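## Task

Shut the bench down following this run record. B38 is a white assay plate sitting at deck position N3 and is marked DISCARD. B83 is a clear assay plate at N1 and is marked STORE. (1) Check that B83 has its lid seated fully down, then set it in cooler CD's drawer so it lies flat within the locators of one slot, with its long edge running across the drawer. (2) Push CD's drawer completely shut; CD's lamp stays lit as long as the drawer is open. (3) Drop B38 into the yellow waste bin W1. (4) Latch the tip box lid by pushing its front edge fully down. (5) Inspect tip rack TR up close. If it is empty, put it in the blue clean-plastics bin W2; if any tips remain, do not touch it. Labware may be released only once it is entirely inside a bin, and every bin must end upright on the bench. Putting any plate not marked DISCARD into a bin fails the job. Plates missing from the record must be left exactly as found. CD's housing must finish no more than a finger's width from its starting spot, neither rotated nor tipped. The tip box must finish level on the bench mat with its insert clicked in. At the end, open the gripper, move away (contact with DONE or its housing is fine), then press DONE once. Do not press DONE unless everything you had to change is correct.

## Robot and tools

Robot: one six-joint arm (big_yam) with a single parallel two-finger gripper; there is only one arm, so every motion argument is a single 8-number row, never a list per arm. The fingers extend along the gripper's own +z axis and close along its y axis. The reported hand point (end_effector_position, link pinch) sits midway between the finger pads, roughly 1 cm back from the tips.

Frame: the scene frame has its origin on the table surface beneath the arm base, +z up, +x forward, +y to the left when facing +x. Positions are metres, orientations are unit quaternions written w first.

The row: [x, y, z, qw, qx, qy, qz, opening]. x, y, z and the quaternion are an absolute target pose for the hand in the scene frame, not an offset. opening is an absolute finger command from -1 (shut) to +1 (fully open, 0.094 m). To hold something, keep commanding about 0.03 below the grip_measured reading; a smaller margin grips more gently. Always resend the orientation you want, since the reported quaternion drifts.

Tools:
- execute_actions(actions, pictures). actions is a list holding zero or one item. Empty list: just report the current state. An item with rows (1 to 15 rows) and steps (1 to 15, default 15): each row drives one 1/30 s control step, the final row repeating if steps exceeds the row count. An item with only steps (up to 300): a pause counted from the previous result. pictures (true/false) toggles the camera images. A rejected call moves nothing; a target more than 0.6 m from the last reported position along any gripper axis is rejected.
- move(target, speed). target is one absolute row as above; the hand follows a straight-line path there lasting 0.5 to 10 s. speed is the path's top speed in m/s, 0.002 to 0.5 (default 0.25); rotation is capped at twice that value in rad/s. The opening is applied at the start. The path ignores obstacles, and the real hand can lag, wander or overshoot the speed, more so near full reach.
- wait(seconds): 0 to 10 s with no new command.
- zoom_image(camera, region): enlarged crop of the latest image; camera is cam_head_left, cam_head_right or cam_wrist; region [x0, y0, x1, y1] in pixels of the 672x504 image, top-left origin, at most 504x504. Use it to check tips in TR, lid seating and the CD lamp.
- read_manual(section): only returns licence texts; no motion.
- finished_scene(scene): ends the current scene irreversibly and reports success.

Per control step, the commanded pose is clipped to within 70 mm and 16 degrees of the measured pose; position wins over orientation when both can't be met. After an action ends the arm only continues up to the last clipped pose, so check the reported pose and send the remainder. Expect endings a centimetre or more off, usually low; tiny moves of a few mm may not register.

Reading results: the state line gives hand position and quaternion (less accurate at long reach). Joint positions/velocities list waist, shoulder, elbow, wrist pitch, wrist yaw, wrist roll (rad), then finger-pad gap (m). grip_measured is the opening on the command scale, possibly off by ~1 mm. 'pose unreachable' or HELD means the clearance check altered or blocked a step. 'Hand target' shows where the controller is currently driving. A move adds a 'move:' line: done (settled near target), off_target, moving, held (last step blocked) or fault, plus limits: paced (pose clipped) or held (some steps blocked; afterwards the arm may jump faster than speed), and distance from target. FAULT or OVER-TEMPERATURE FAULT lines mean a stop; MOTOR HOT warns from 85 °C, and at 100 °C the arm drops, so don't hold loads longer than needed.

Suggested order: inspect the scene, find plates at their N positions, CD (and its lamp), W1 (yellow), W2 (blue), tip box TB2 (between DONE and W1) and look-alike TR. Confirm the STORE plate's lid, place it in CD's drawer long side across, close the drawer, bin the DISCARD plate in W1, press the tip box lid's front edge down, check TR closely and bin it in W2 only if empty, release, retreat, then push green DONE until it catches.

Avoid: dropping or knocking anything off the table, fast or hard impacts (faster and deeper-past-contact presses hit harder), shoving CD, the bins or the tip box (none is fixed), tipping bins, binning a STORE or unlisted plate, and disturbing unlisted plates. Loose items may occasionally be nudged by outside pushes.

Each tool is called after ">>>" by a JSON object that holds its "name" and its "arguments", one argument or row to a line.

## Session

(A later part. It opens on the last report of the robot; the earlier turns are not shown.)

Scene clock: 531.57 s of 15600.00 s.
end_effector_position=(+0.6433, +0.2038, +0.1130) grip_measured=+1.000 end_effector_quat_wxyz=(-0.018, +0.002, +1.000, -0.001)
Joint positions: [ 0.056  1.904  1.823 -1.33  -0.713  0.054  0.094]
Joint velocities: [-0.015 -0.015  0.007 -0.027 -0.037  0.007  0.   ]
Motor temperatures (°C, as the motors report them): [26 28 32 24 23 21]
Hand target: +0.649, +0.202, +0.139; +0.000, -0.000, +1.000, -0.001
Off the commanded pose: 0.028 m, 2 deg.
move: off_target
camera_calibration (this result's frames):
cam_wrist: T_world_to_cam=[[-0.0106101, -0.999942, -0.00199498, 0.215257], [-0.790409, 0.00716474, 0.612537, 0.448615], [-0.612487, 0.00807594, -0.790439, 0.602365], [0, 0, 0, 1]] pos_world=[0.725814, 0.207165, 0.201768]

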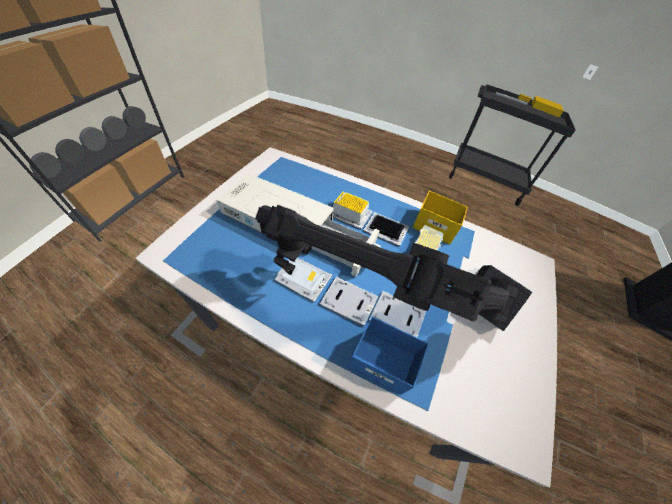

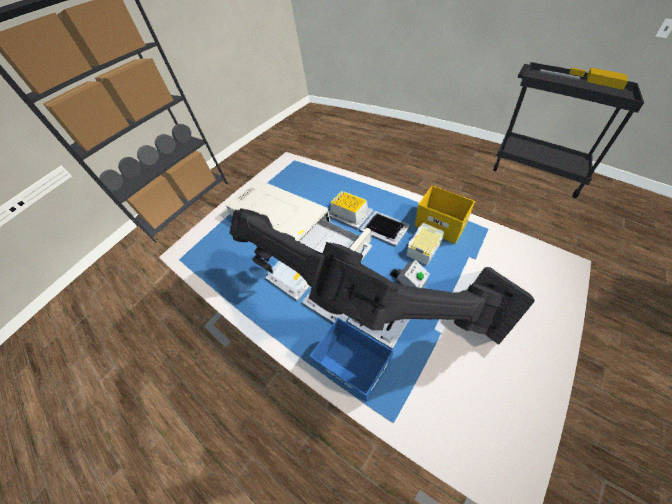

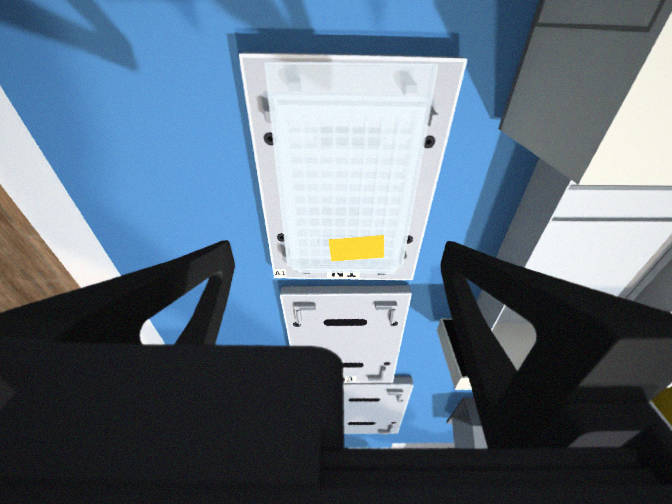

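>>> {"name": "move", "arguments": {
  "target": [0.635,0.207,0.08,0,0,1,0,1],
  "speed": 0.04
}}

Scene clock: 559.50 s of 15600.00 s.
end_effector_position=(+0.6338, +0.1901, +0.0764) grip_measured=+1.000 end_effector_quat_wxyz=(-0.010, +0.014, +1.000, -0.001)
Joint positions: [ 0.08   1.894  1.707 -1.181 -0.707  0.124  0.094]
Joint velocities: [-0.015 -0.015  0.017  0.012  0.037 -0.007  0.   ]
Motor temperatures (°C, as the motors report them): [26 29 32 24 23 21]
Hand target: +0.635, +0.207, +0.080; -0.000, +0.000, +1.000, +0.001
Off the commanded pose: 0.017 m, 2 deg.
After step 90, 23.60 s passed at rest.
move: off_target
camera_calibration (this result's frames):
cam_wrist: T_world_to_cam=[[-0.0351917, -0.999379, -0.00154154, 0.216804], [-0.800156, 0.0272521, 0.599173, 0.467052], [-0.598759, 0.0223194, -0.800618, 0.557069], [0, 0, 0, 1]] pos_world=[0.714894, 0.191508, 0.166489]

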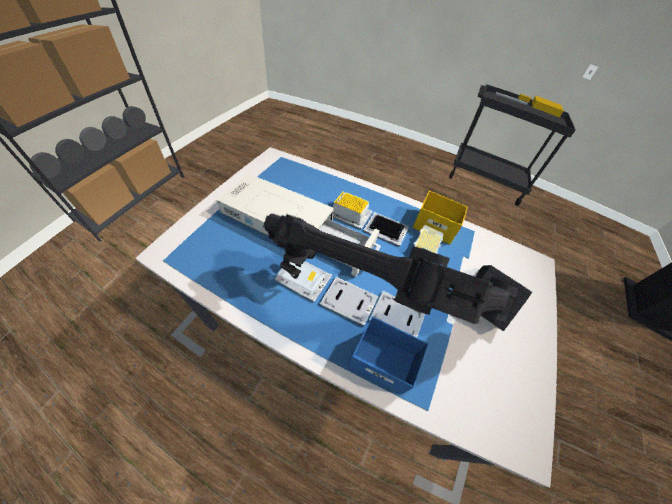

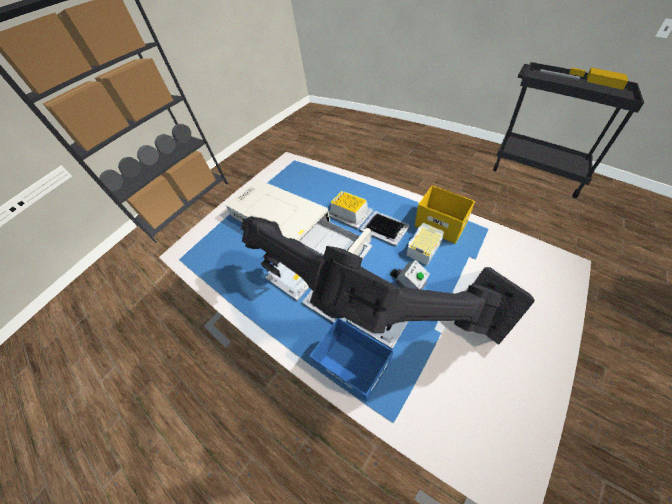

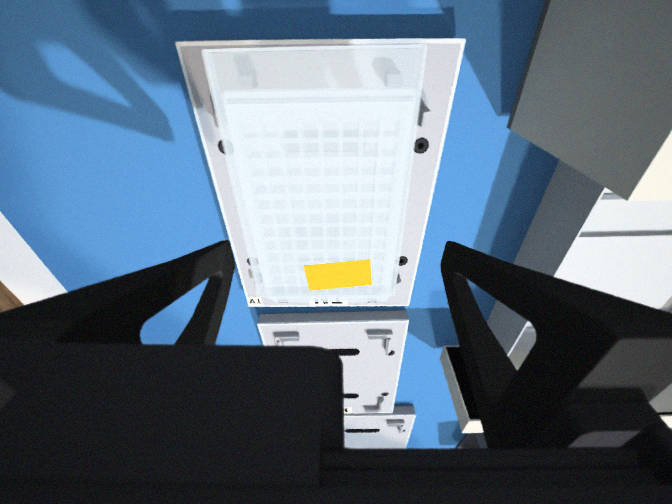

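>>> {"name": "execute_actions", "arguments": {
  "actions": [
    {"rows":[[0.635,0.218,0.078,0,0,1,0,1]],"steps":12}
  ]
}}

Scene clock: 563.67 s of 15600.00 s.
end_effector_position=(+0.6312, +0.2000, +0.0726) grip_measured=+1.000 end_effector_quat_wxyz=(-0.013, +0.015, +1.000, -0.002)
Joint positions: [ 0.097  1.888  1.707 -1.181 -0.704  0.144  0.094]
Joint velocities: [-0.005 -0.005  0.002  0.017 -0.007  0.022  0.   ]
Motor temperatures (°C, as the motors report them): [26 29 32 24 23 21]
Hand target: +0.634, +0.218, +0.078; -0.000, -0.000, +1.000, +0.001
Off the commanded pose: 0.019 m, 2 deg.
Steps of this call (steps 1 to 90: nothing new was sent; then 0.77 s passed at rest; steps 91 to 102: all 12 steps of this action). Readings (end_effector_position):
91: (+0.6338, +0.1904, +0.0764)
92: (+0.6336, +0.1908, +0.0762)
94: (+0.6329, +0.1932, +0.0751)
98: (+0.6315, +0.1984, +0.0729)
102: the state above
camera_calibration (this result's frames):
cam_wrist: T_world_to_cam=[[-0.0382718, -0.999267, -0.00028284, 0.228425], [-0.796352, 0.0303292, 0.604073, 0.463562], [-0.603621, 0.0233442, -0.796929, 0.554811], [0, 0, 0, 1]] pos_world=[0.712797, 0.201246, 0.162184]

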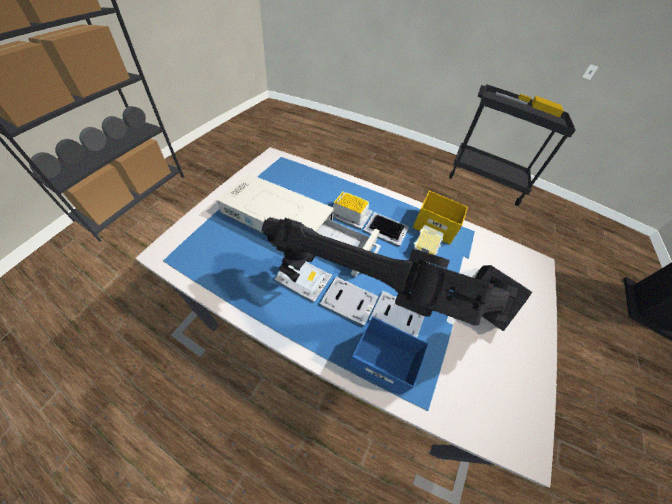

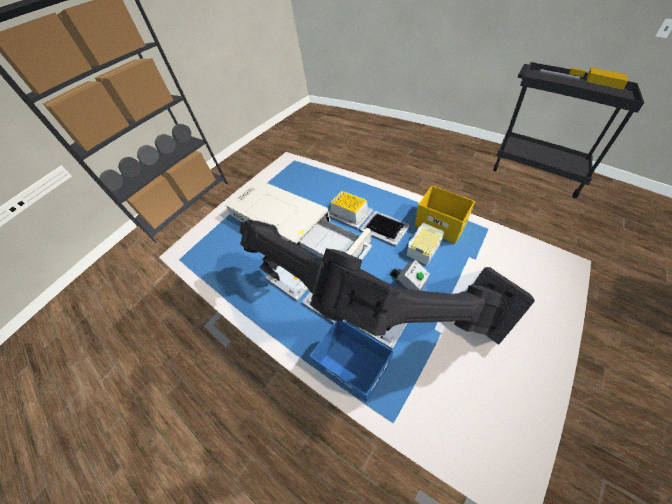

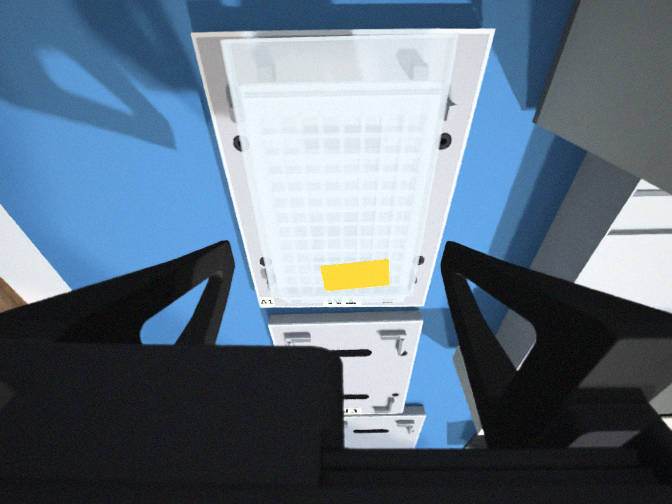

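>>> {"name": "move", "arguments": {
  "target": [0.635,0.204,0.018,0,0,1,0,1],
  "speed": 0.03
}}

>>> {"name": "execute_actions", "arguments": {
  "actions": [
    {"rows":[[0.635,0.204,0.018,0,0,1,0,0.73]],"steps":15}
  ]
}}

Scene clock: 573.10 s of 15600.00 s.
end_effector_position=(+0.6366, +0.1983, +0.0315) grip_measured=+1.000 end_effector_quat_wxyz=(+0.004, +0.004, +1.000, -0.000)
Joint positions: [ 0.138  1.913  1.656 -1.027 -0.69   0.203  0.094]
Joint velocities: [-0.015  0.005  0.012  0.002 -0.037  0.007  0.   ]
Motor temperatures (°C, as the motors report them): [26 29 32 24 23 21]
Hand target: +0.635, +0.204, +0.018; -0.000, +0.000, +1.000, +0.001
Off the commanded pose: 0.015 m, 1 deg.
After step 90, 4.37 s passed at rest.
move: off_target
camera_calibration (this result's frames):
cam_wrist: T_world_to_cam=[[-0.0156732, -0.999871, -0.00344838, 0.212827], [-0.81679, 0.0108139, 0.576833, 0.510522], [-0.576722, 0.0118574, -0.816855, 0.511173], [0, 0, 0, 1]] pos_world=[0.715129, 0.201217, 0.123802]

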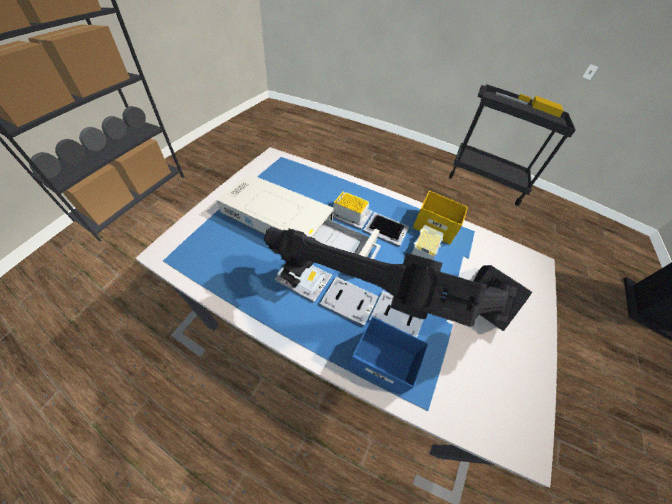

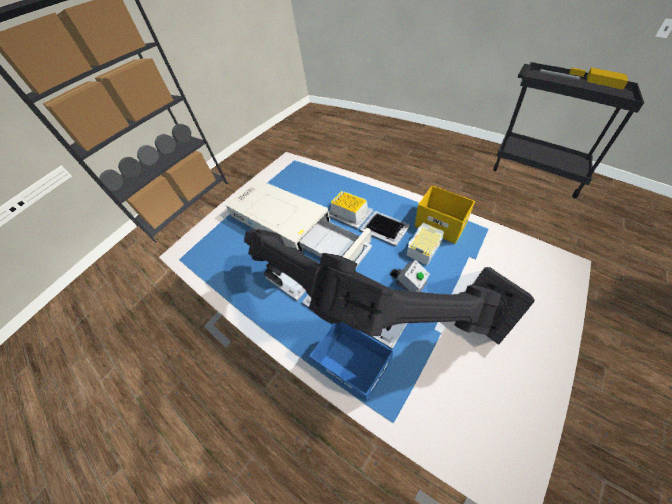

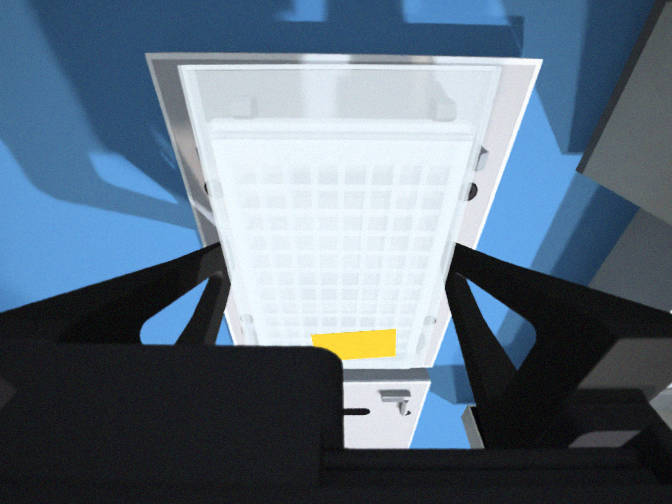

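Scene clock: 573.60 s of 15600.00 s.
end_effector_position=(+0.6366, +0.1976, +0.0312) grip_measured=+0.804 end_effector_quat_wxyz=(+0.004, +0.005, +1.000, -0.002)
Joint positions: [ 0.138  1.914  1.655 -1.027 -0.688  0.204  0.085]
Joint velocities: [-0.015 -0.005  0.022  0.007 -0.066 -0.007 -0.001]
Motor temperatures (°C, as the motors report them): [26 29 32 24 23 21]
Hand target: +0.635, +0.204, +0.018; -0.000, +0.000, +1.000, +0.000
Off the commanded pose: 0.015 m, 1 deg.
Steps of this call (steps 1 to 15: all 15 steps of this action). Readings (end_effector_position):
1: (+0.6366, +0.1983, +0.0315)
2: (+0.6366, +0.1976, +0.0314)
4: (+0.6366, +0.1976, +0.0312)
8: (+0.6366, +0.1976, +0.0312)
15: the state above
camera_calibration (this result's frames):
cam_wrist: T_world_to_cam=[[-0.0177063, -0.999843, -0.000730579, 0.213316], [-0.816731, 0.0140421, 0.576848, 0.509955], [-0.576747, 0.0108106, -0.816851, 0.511141], [0, 0, 0, 1]] pos_world=[0.715072, 0.200596, 0.123516]

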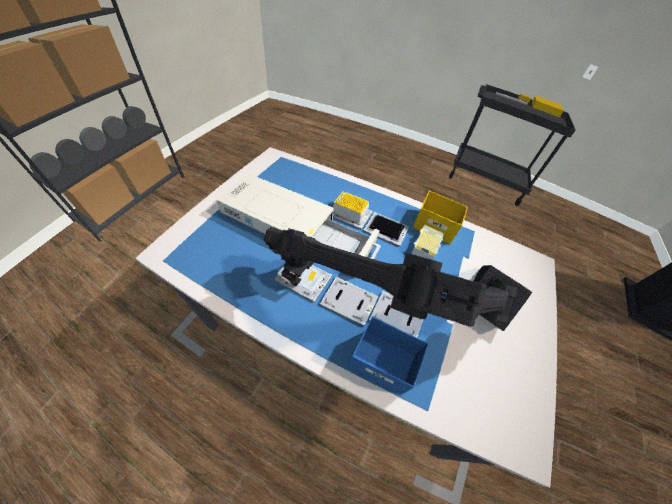

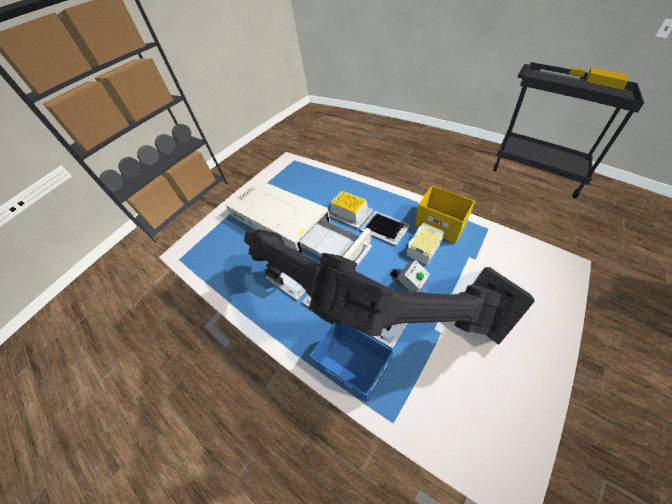

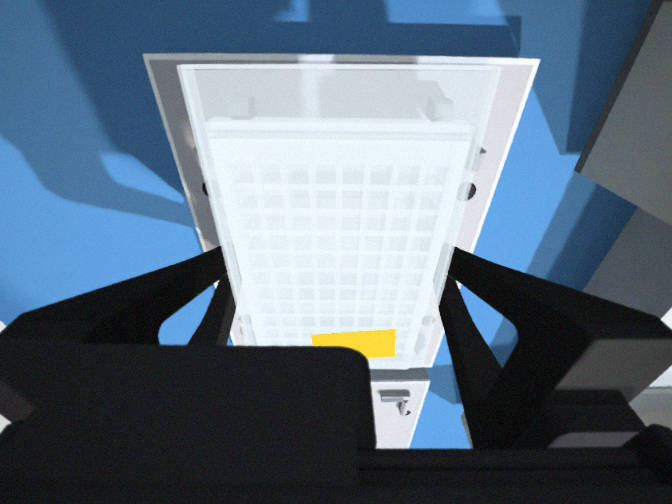

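>>> {"name": "execute_actions", "arguments": {
  "actions": [
    {"rows":[[0.635,0.204,0.018,0,0,1,0,1]],"steps":12}
  ],
  "pictures": false
}}

>>> {"name": "move", "arguments": {
  "target": [0.64,0.204,0.11,0,0,1,0,1],
  "speed": 0.06
}}

>>> {"name": "move", "arguments": {
  "target": [0.745,0.204,0.09,0,0,1,0,-1],
  "speed": 0.06
}}

Scene clock: 584.23 s of 15600.00 s.
end_effector_position=(+0.6368, +0.1977, +0.0312) grip_measured=+1.000 end_effector_quat_wxyz=(+0.005, +0.005, +1.000, -0.002)
Joint positions: [ 0.138  1.914  1.655 -1.026 -0.688  0.205  0.094]
Joint velocities: [-0.005 -0.005 -0.007  0.007 -0.11   0.066  0.   ]
Motor temperatures (°C, as the motors report them): [26 29 31 24 23 21]
Hand target: +0.635, +0.204, +0.018; -0.000, -0.000, +1.000, +0.000
Off the commanded pose: 0.015 m, 1 deg.
Steps of this call (steps 1 to 90: nothing new was sent; then 7.23 s passed at rest; steps 91 to 102: all 12 steps of this action). Readings (end_effector_position):
91: (+0.6366, +0.1976, +0.0312)
92: (+0.6367, +0.1976, +0.0312)
94: (+0.6368, +0.1977, +0.0312)
98: (+0.6368, +0.1977, +0.0312)
102: the state above

Scene clock: 586.13 s of 15600.00 s.
end_effector_position=(+0.6252, +0.1996, +0.0789) grip_measured=+1.000 end_effector_quat_wxyz=(-0.025, +0.008, +1.000, -0.002)
Joint positions: [ 0.09   1.886  1.716 -1.23  -0.706  0.1    0.094]
Joint velocities: [-0.005 -0.005 -0.007  0.012 -0.037  0.007  0.   ]
Motor temperatures (°C, as the motors report them): [26 29 31 24 23 21]
Hand target: +0.639, +0.204, +0.110; +0.000, -0.000, +1.000, -0.001
Off the commanded pose: 0.035 m, 3 deg.
move: off_target
camera_calibration (this result's frames):
cam_wrist: T_world_to_cam=[[-0.0236211, -0.99972, 0.00132122, 0.218668], [-0.781386, 0.0192867, 0.623749, 0.446308], [-0.6236, 0.0137013, -0.781623, 0.569406], [0, 0, 0, 1]] pos_world=[0.708986, 0.202197, 0.166388]

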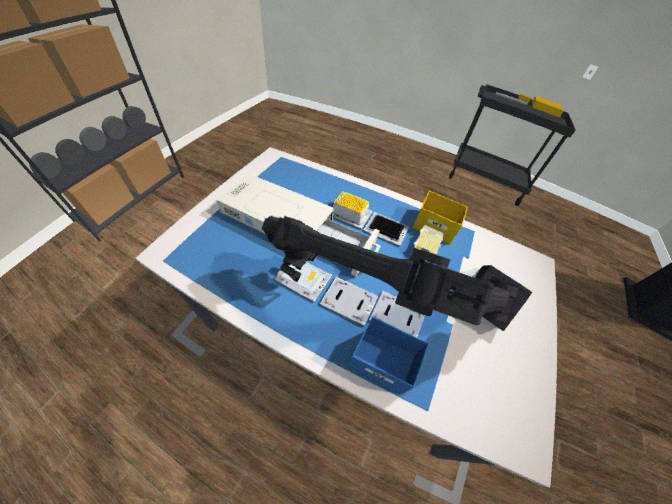

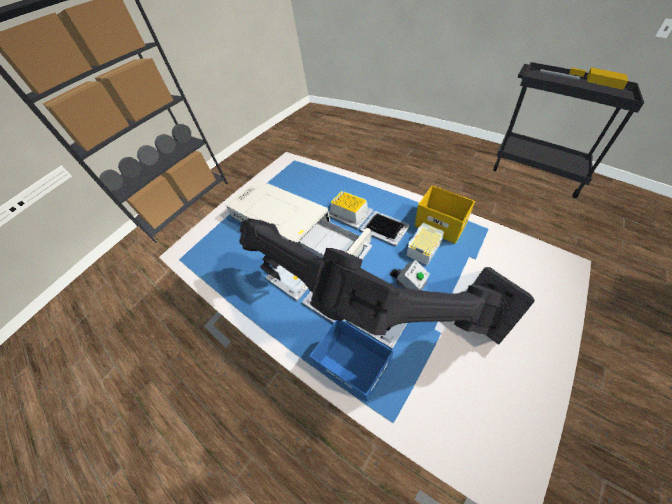

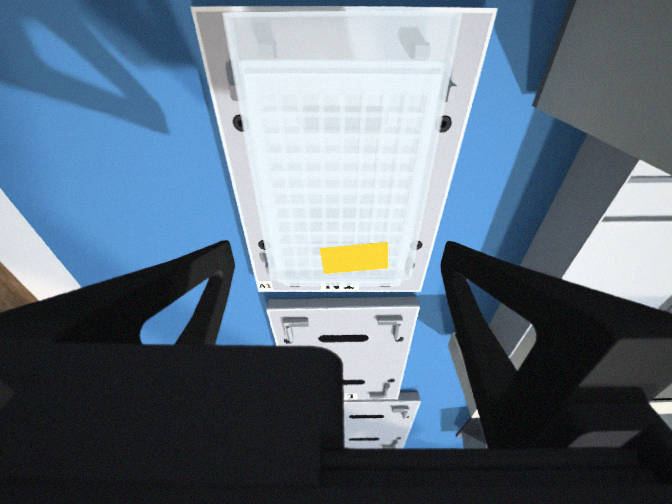

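Scene clock: 588.53 s of 15600.00 s.
end_effector_position=(+0.7350, +0.2081, +0.0722) grip_measured=-0.977 end_effector_quat_wxyz=(-0.014, -0.001, +1.000, -0.001)
Joint positions: [ 0.09   2.21   2.282 -1.443 -0.707  0.1    0.001]
Joint velocities: [-0.015 -0.024  0.007 -0.017 -0.022 -0.11  -0.   ]
Motor temperatures (°C, as the motors report them): [26 29 32 24 23 21]
Hand target: +0.745, +0.206, +0.091; +0.001, +0.000, +1.000, -0.000
Off the commanded pose: 0.021 m, 2 deg.
move: off_target
camera_calibration (this result's frames):
cam_wrist: T_world_to_cam=[[-0.00486113, -0.999985, -0.00254352, 0.216278], [-0.795025, 0.00232193, 0.606572, 0.550888], [-0.606557, 0.00497078, -0.795025, 0.622857], [0, 0, 0, 1]] pos_world=[0.81682, 0.211899, 0.161584]

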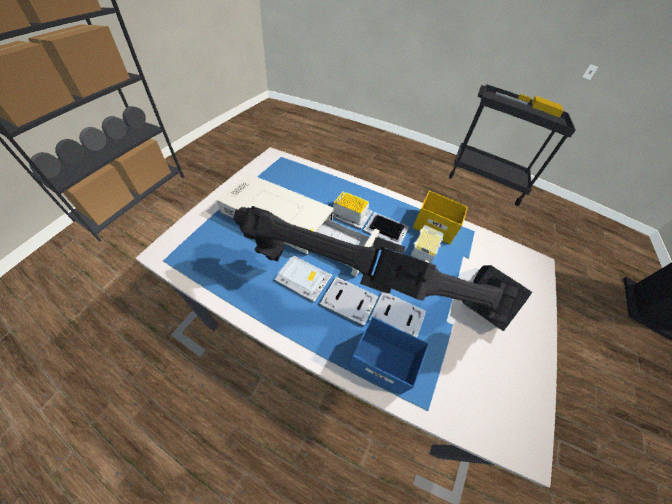

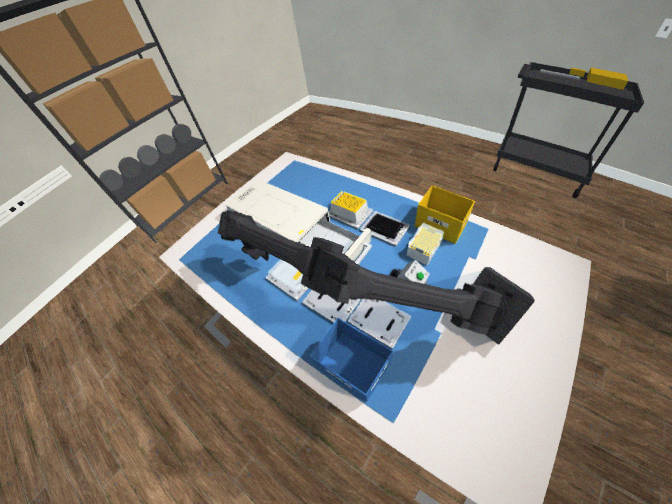

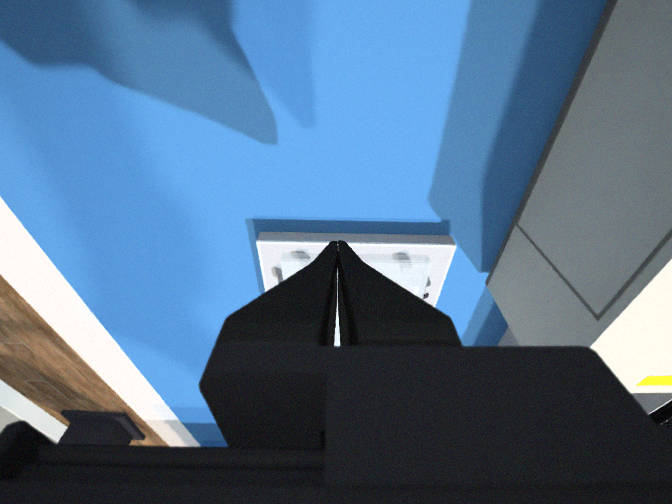

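>>> {"name": "move", "arguments": {
  "target": [0.735,0.204,0.036,0,0,1,0,-1],
  "speed": 0.03
}}

Scene clock: 594.97 s of 15600.00 s.
end_effector_position=(+0.7342, +0.1868, +0.0379) grip_measured=-0.977 end_effector_quat_wxyz=(-0.006, +0.012, +1.000, -0.001)
Joint positions: [ 0.1    2.21   2.177 -1.307 -0.701  0.153  0.001]
Joint velocities: [ 0.005  0.005  0.012 -0.012 -0.022  0.037  0.001]
Motor temperatures (°C, as the motors report them): [26 29 33 24 23 21]
Hand target: +0.735, +0.204, +0.036; -0.000, +0.000, +1.000, +0.000
Off the commanded pose: 0.017 m, 2 deg.
After step 90, 1.87 s passed at rest.
move: off_target
camera_calibration (this result's frames):
cam_wrist: T_world_to_cam=[[-0.0313121, -0.999509, -0.00104094, 0.214224], [-0.805191, 0.0246075, 0.592505, 0.574943], [-0.592189, 0.0193907, -0.805566, 0.582328], [0, 0, 0, 1]] pos_world=[0.814494, 0.188679, 0.12867]

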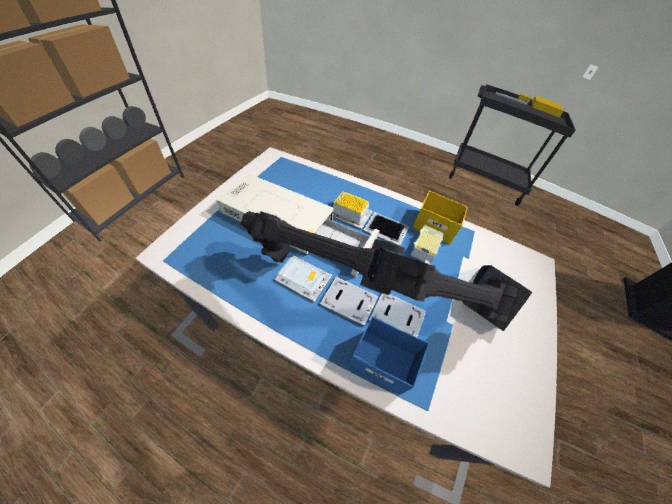

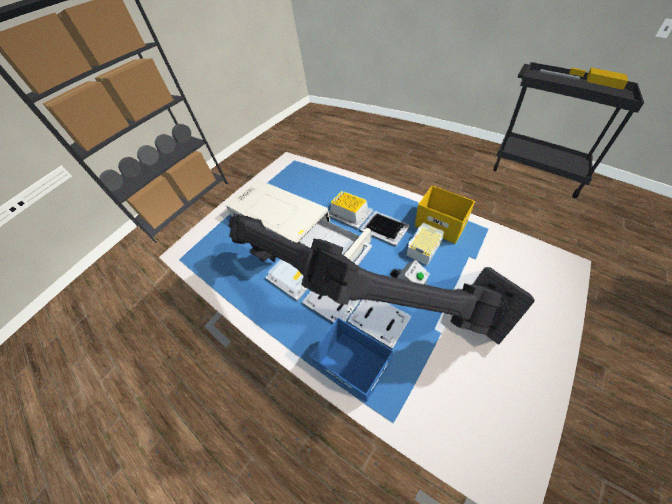

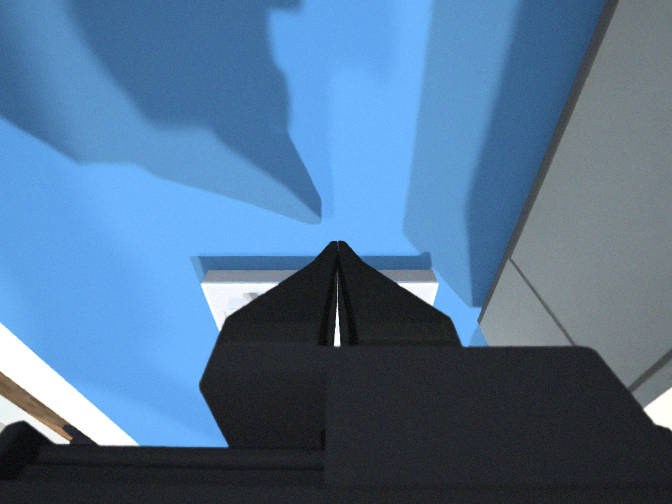

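>>> {"name": "execute_actions", "arguments": {
  "actions": [
    {"rows":[[0.735,0.222,0.062,0,0,1,0,-1]],"steps":15}
  ],
  "pictures": false
}}

Scene clock: 599.57 s of 15600.00 s.
end_effector_position=(+0.7284, +0.1918, +0.0446) grip_measured=-0.977 end_effector_quat_wxyz=(-0.013, +0.019, +1.000, -0.002)
Joint positions: [ 0.1    2.198  2.177 -1.34  -0.701  0.155  0.001]
Joint velocities: [-0.005 -0.015 -0.002 -0.002 -0.125  0.037 -0.   ]
Motor temperatures (°C, as the motors report them): [26 29 32 24 23 21]
Hand target: +0.734, +0.222, +0.062; +0.000, +0.000, +1.000, +0.000
Off the commanded pose: 0.035 m, 3 deg.
Steps of this call (steps 1 to 90: nothing new was sent; then 1.10 s passed at rest; steps 91 to 105: all 15 steps of this action). Readings (end_effector_position):
91: (+0.7331, +0.1868, +0.0380)
92: (+0.7312, +0.1869, +0.0385)
94: (+0.7290, +0.1877, +0.0398)
98: (+0.7282, +0.1899, +0.0424)
105: the state above

>>> {"name": "execute_actions", "arguments": {
  "actions": [
    {"rows":[[0.735,0.225,0.066,0,0,1,0,-1]],"steps":15}
  ]
}}

Scene clock: 602.73 s of 15600.00 s.
end_effector_position=(+0.7282, +0.1941, +0.0473) grip_measured=-0.977 end_effector_quat_wxyz=(-0.014, +0.020, +1.000, -0.003)
Joint positions: [ 0.1    2.198  2.186 -1.352 -0.701  0.155  0.001]
Joint velocities: [-0.005 -0.015 -0.007 -0.017 -0.081  0.007 -0.001]
Motor temperatures (°C, as the motors report them): [26 29 33 24 23 21]
Hand target: +0.733, +0.225, +0.066; +0.000, +0.000, +1.000, +0.001
Off the commanded pose: 0.037 m, 3 deg.
Steps of this call (steps 1 to 80: nothing new was sent; steps 81 to 95: all 15 steps of this action). Readings (end_effector_position):
81: (+0.7281, +0.1920, +0.0450)
82: (+0.7277, +0.1922, +0.0452)
84: (+0.7276, +0.1930, +0.0462)
88: (+0.7282, +0.1940, +0.0472)
95: the state above
camera_calibration (this result's frames):
cam_wrist: T_world_to_cam=[[-0.0474661, -0.998871, 0.00213425, 0.232747], [-0.794132, 0.0390328, 0.606491, 0.552811], [-0.605889, 0.0270929, -0.795088, 0.594205], [0, 0, 0, 1]] pos_world=[0.810074, 0.194808, 0.136673]

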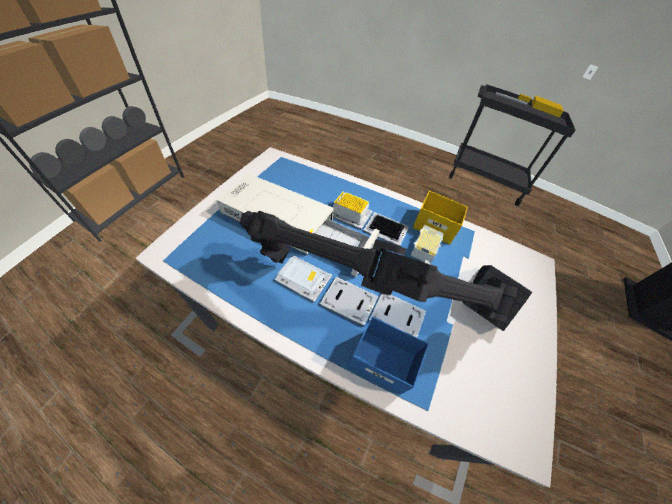

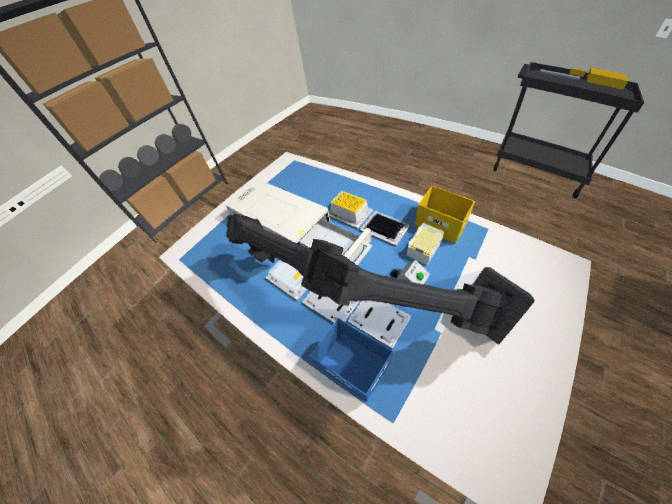

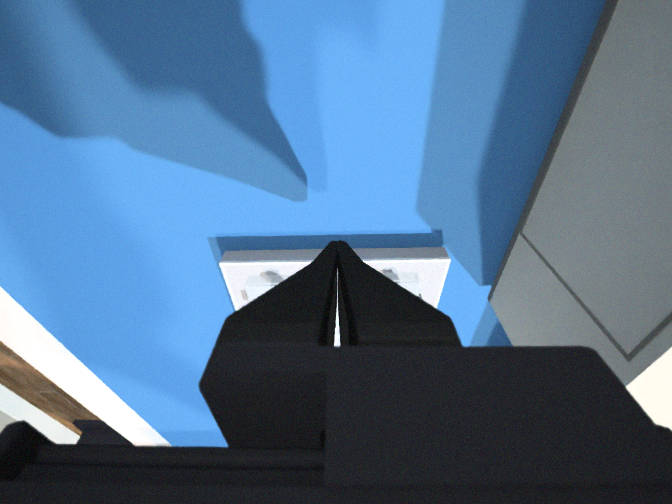

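>>> {"name": "move", "arguments": {
  "target": [0.708,0.215,0.058,0,0,1,0,-1],
  "speed": 0.015
}}

Scene clock: 609.73 s of 15600.00 s.
end_effector_position=(+0.7065, +0.1958, +0.0529) grip_measured=-0.977 end_effector_quat_wxyz=(-0.010, +0.016, +1.000, -0.002)
Joint positions: [ 0.1    2.112  2.045 -1.285 -0.701  0.155  0.001]
Joint velocities: [-0.015 -0.005 -0.012  0.007 -0.037  0.007  0.   ]
Motor temperatures (°C, as the motors report them): [26 30 33 24 23 21]
Hand target: +0.707, +0.215, +0.058; -0.000, +0.000, +1.000, +0.000
Off the commanded pose: 0.020 m, 2 deg.
After step 90, 1.67 s passed at rest.
move: off_target
camera_calibration (this result's frames):
cam_wrist: T_world_to_cam=[[-0.0400921, -0.999196, 0.000546102, 0.228368], [-0.799613, 0.0324117, 0.59964, 0.537723], [-0.599175, 0.0236041, -0.80027, 0.581684], [0, 0, 0, 1]] pos_world=[0.787657, 0.197025, 0.142939]

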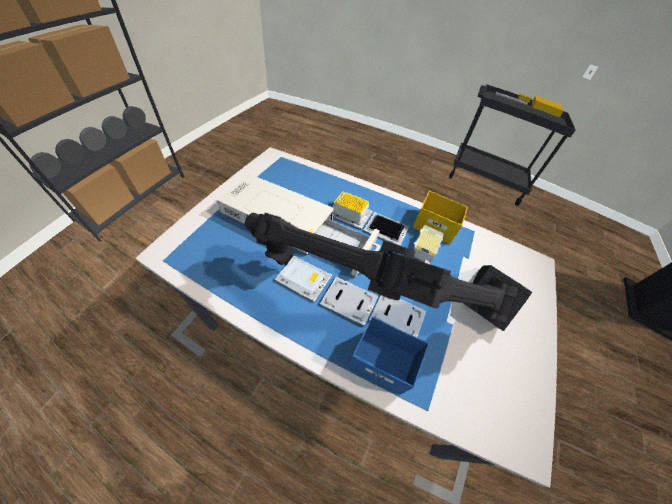

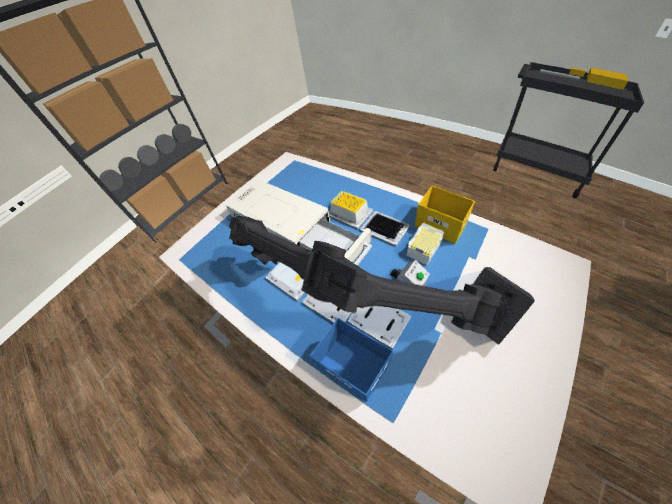

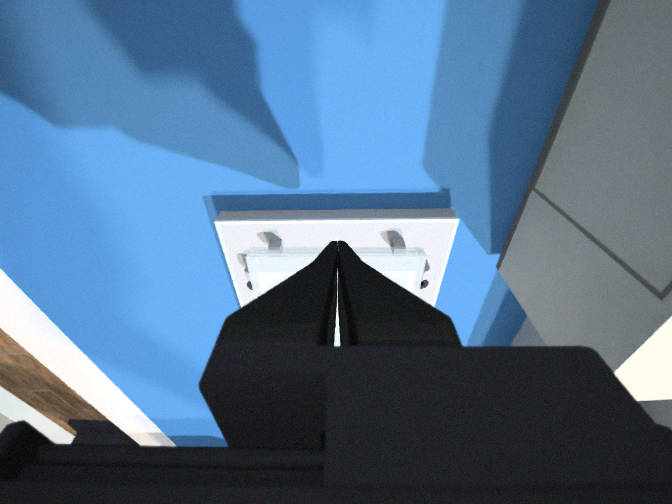

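>>> {"name": "move", "arguments": {
  "target": [0.699,0.212,0.046,0,0,1,0,-1],
  "speed": 0.008
}}

>>> {"name": "move", "arguments": {
  "target": [0.735,0.205,0.11,0,0,1,0,-1],
  "speed": 0.04
}}

Scene clock: 616.00 s of 15600.00 s.
end_effector_position=(+0.7011, +0.1912, +0.0487) grip_measured=-0.977 end_effector_quat_wxyz=(-0.003, +0.014, +1.000, -0.002)
Joint positions: [ 0.1    2.088  1.985 -1.231 -0.7    0.161  0.001]
Joint velocities: [-0.005 -0.005 -0.007 -0.007  0.007 -0.081  0.001]
Motor temperatures (°C, as the motors report them): [26 30 32 24 23 21]
Hand target: +0.698, +0.212, +0.046; -0.000, +0.000, +1.000, +0.000
Off the commanded pose: 0.021 m, 2 deg.
After step 90, 0.63 s passed at rest.
move: off_target
camera_calibration (this result's frames):
cam_wrist: T_world_to_cam=[[-0.034868, -0.999392, -0.00036648, 0.219975], [-0.808294, 0.0279851, 0.588114, 0.543578], [-0.587746, 0.0208026, -0.808778, 0.568148], [0, 0, 0, 1]] pos_world=[0.780968, 0.192811, 0.139901]

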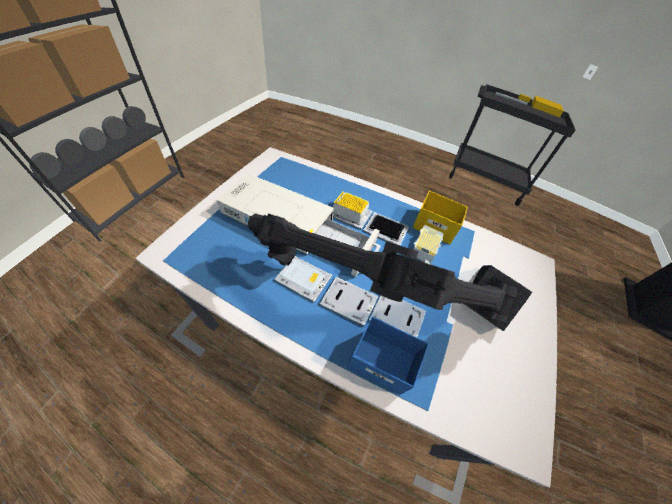

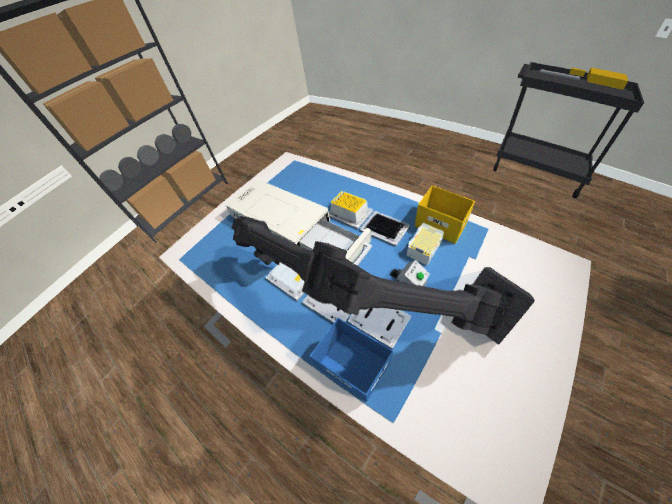

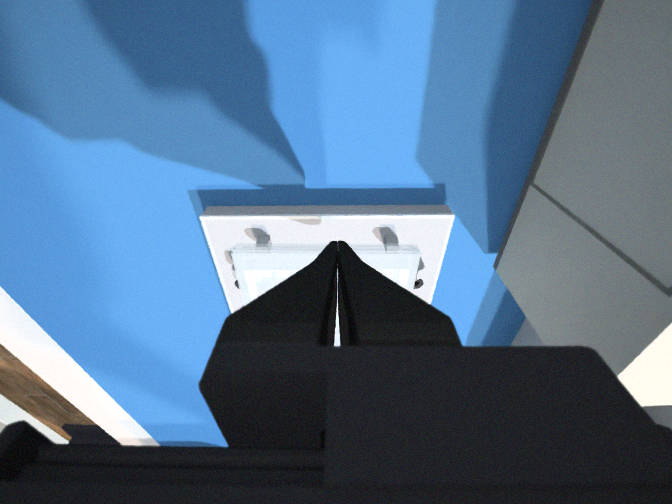

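Scene clock: 618.13 s of 15600.00 s.
end_effector_position=(+0.7227, +0.2171, +0.0894) grip_measured=-0.977 end_effector_quat_wxyz=(-0.015, -0.003, +1.000, +0.000)
Joint positions: [ 0.085  2.157  2.235 -1.456 -0.709  0.089  0.001]
Joint velocities: [-0.005  0.005  0.002 -0.012 -0.095  0.022 -0.001]
Motor temperatures (°C, as the motors report them): [26 30 33 24 23 21]
Hand target: +0.734, +0.206, +0.110; +0.001, -0.000, +1.000, -0.000
Off the commanded pose: 0.027 m, 2 deg.
move: off_target
camera_calibration (this result's frames):
cam_wrist: T_world_to_cam=[[-0.00239437, -0.999989, -0.00410417, 0.223585], [-0.793683, -0.00059632, 0.608331, 0.530192], [-0.608326, 0.00471398, -0.793673, 0.63023], [0, 0, 0, 1]] pos_world=[0.804726, 0.220928, 0.178582]

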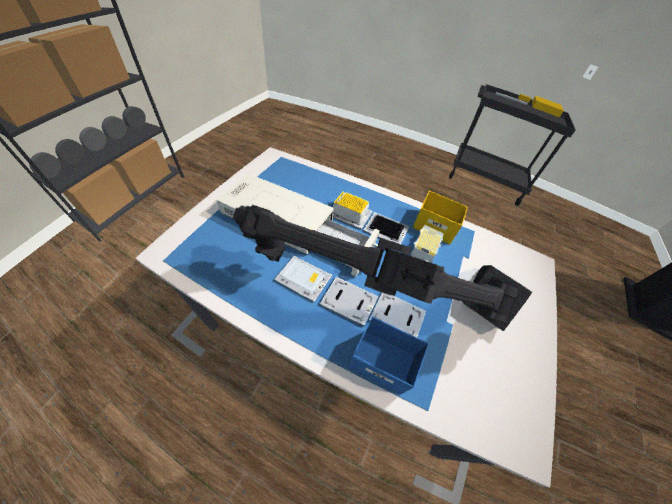

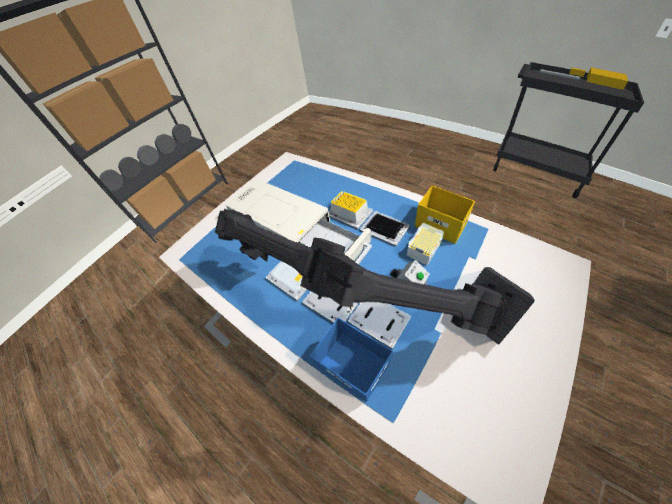

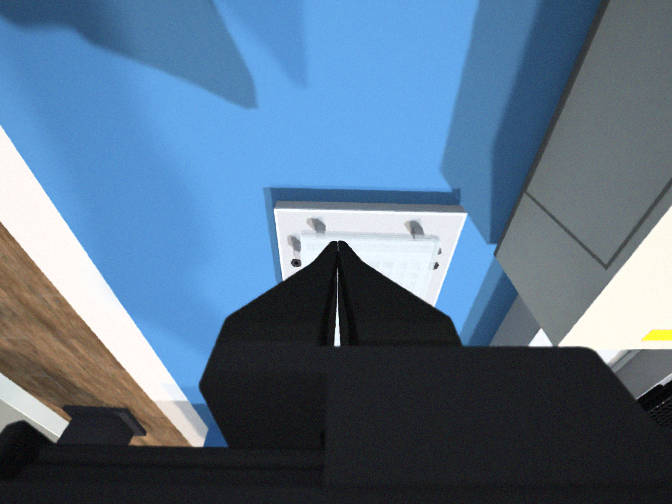

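>>> {"name": "move", "arguments": {
  "target": [0.65,0.2,0.13,0,0,1,0,1],
  "speed": 0.08
}}

>>> {"name": "zoom_image", "arguments": {
  "camera": "cam_wrist",
  "region": [220,30,520,330]
}}

Scene clock: 626.47 s of 15600.00 s.
end_effector_position=(+0.6419, +0.2034, +0.1088) grip_measured=+1.000 end_effector_quat_wxyz=(-0.023, +0.007, +1.000, -0.001)
Joint positions: [ 0.06   1.91   1.823 -1.335 -0.712  0.061  0.094]
Joint velocities: [-0.005  0.005  0.002  0.007  0.007  0.007  0.   ]
Motor temperatures (°C, as the motors report them): [27 30 33 24 23 21]
Hand target: +0.649, +0.199, +0.129; -0.000, +0.000, +1.000, -0.001
Off the commanded pose: 0.023 m, 3 deg.
After step 90, 3.87 s passed at rest.
move: off_target
camera_calibration (this result's frames):
cam_wrist: T_world_to_cam=[[-0.0210725, -0.999778, -0.000764705, 0.221364], [-0.783834, 0.0160462, 0.620763, 0.443192], [-0.620613, 0.0136804, -0.783998, 0.601589], [0, 0, 0, 1]] pos_world=[0.725408, 0.205973, 0.196696]

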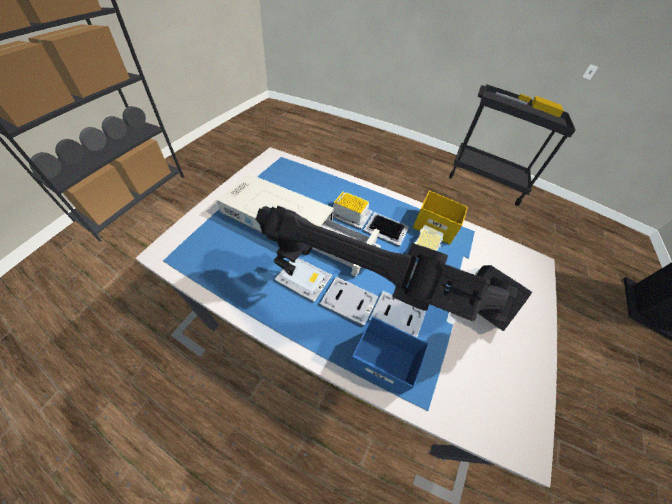

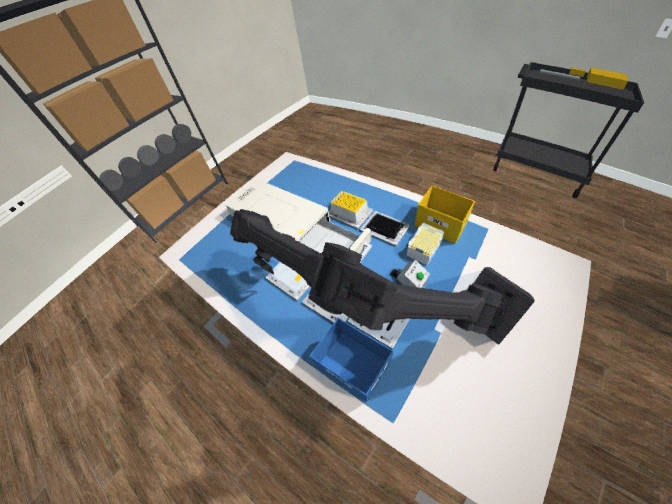

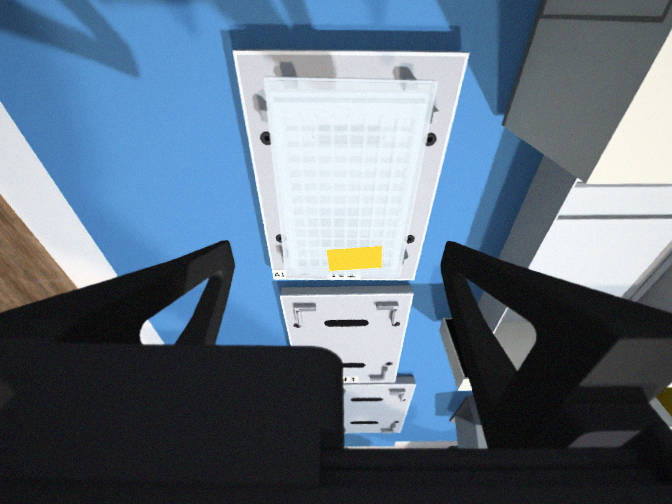

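Region (220, 30, 520, 330) of cam_wrist's 672x504 image, scaled by 1.680, with more detail than that image has.

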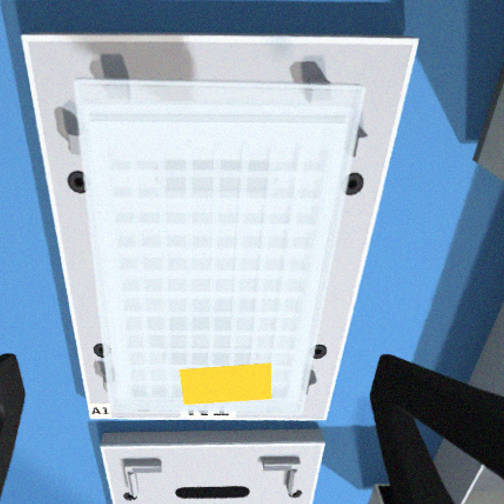

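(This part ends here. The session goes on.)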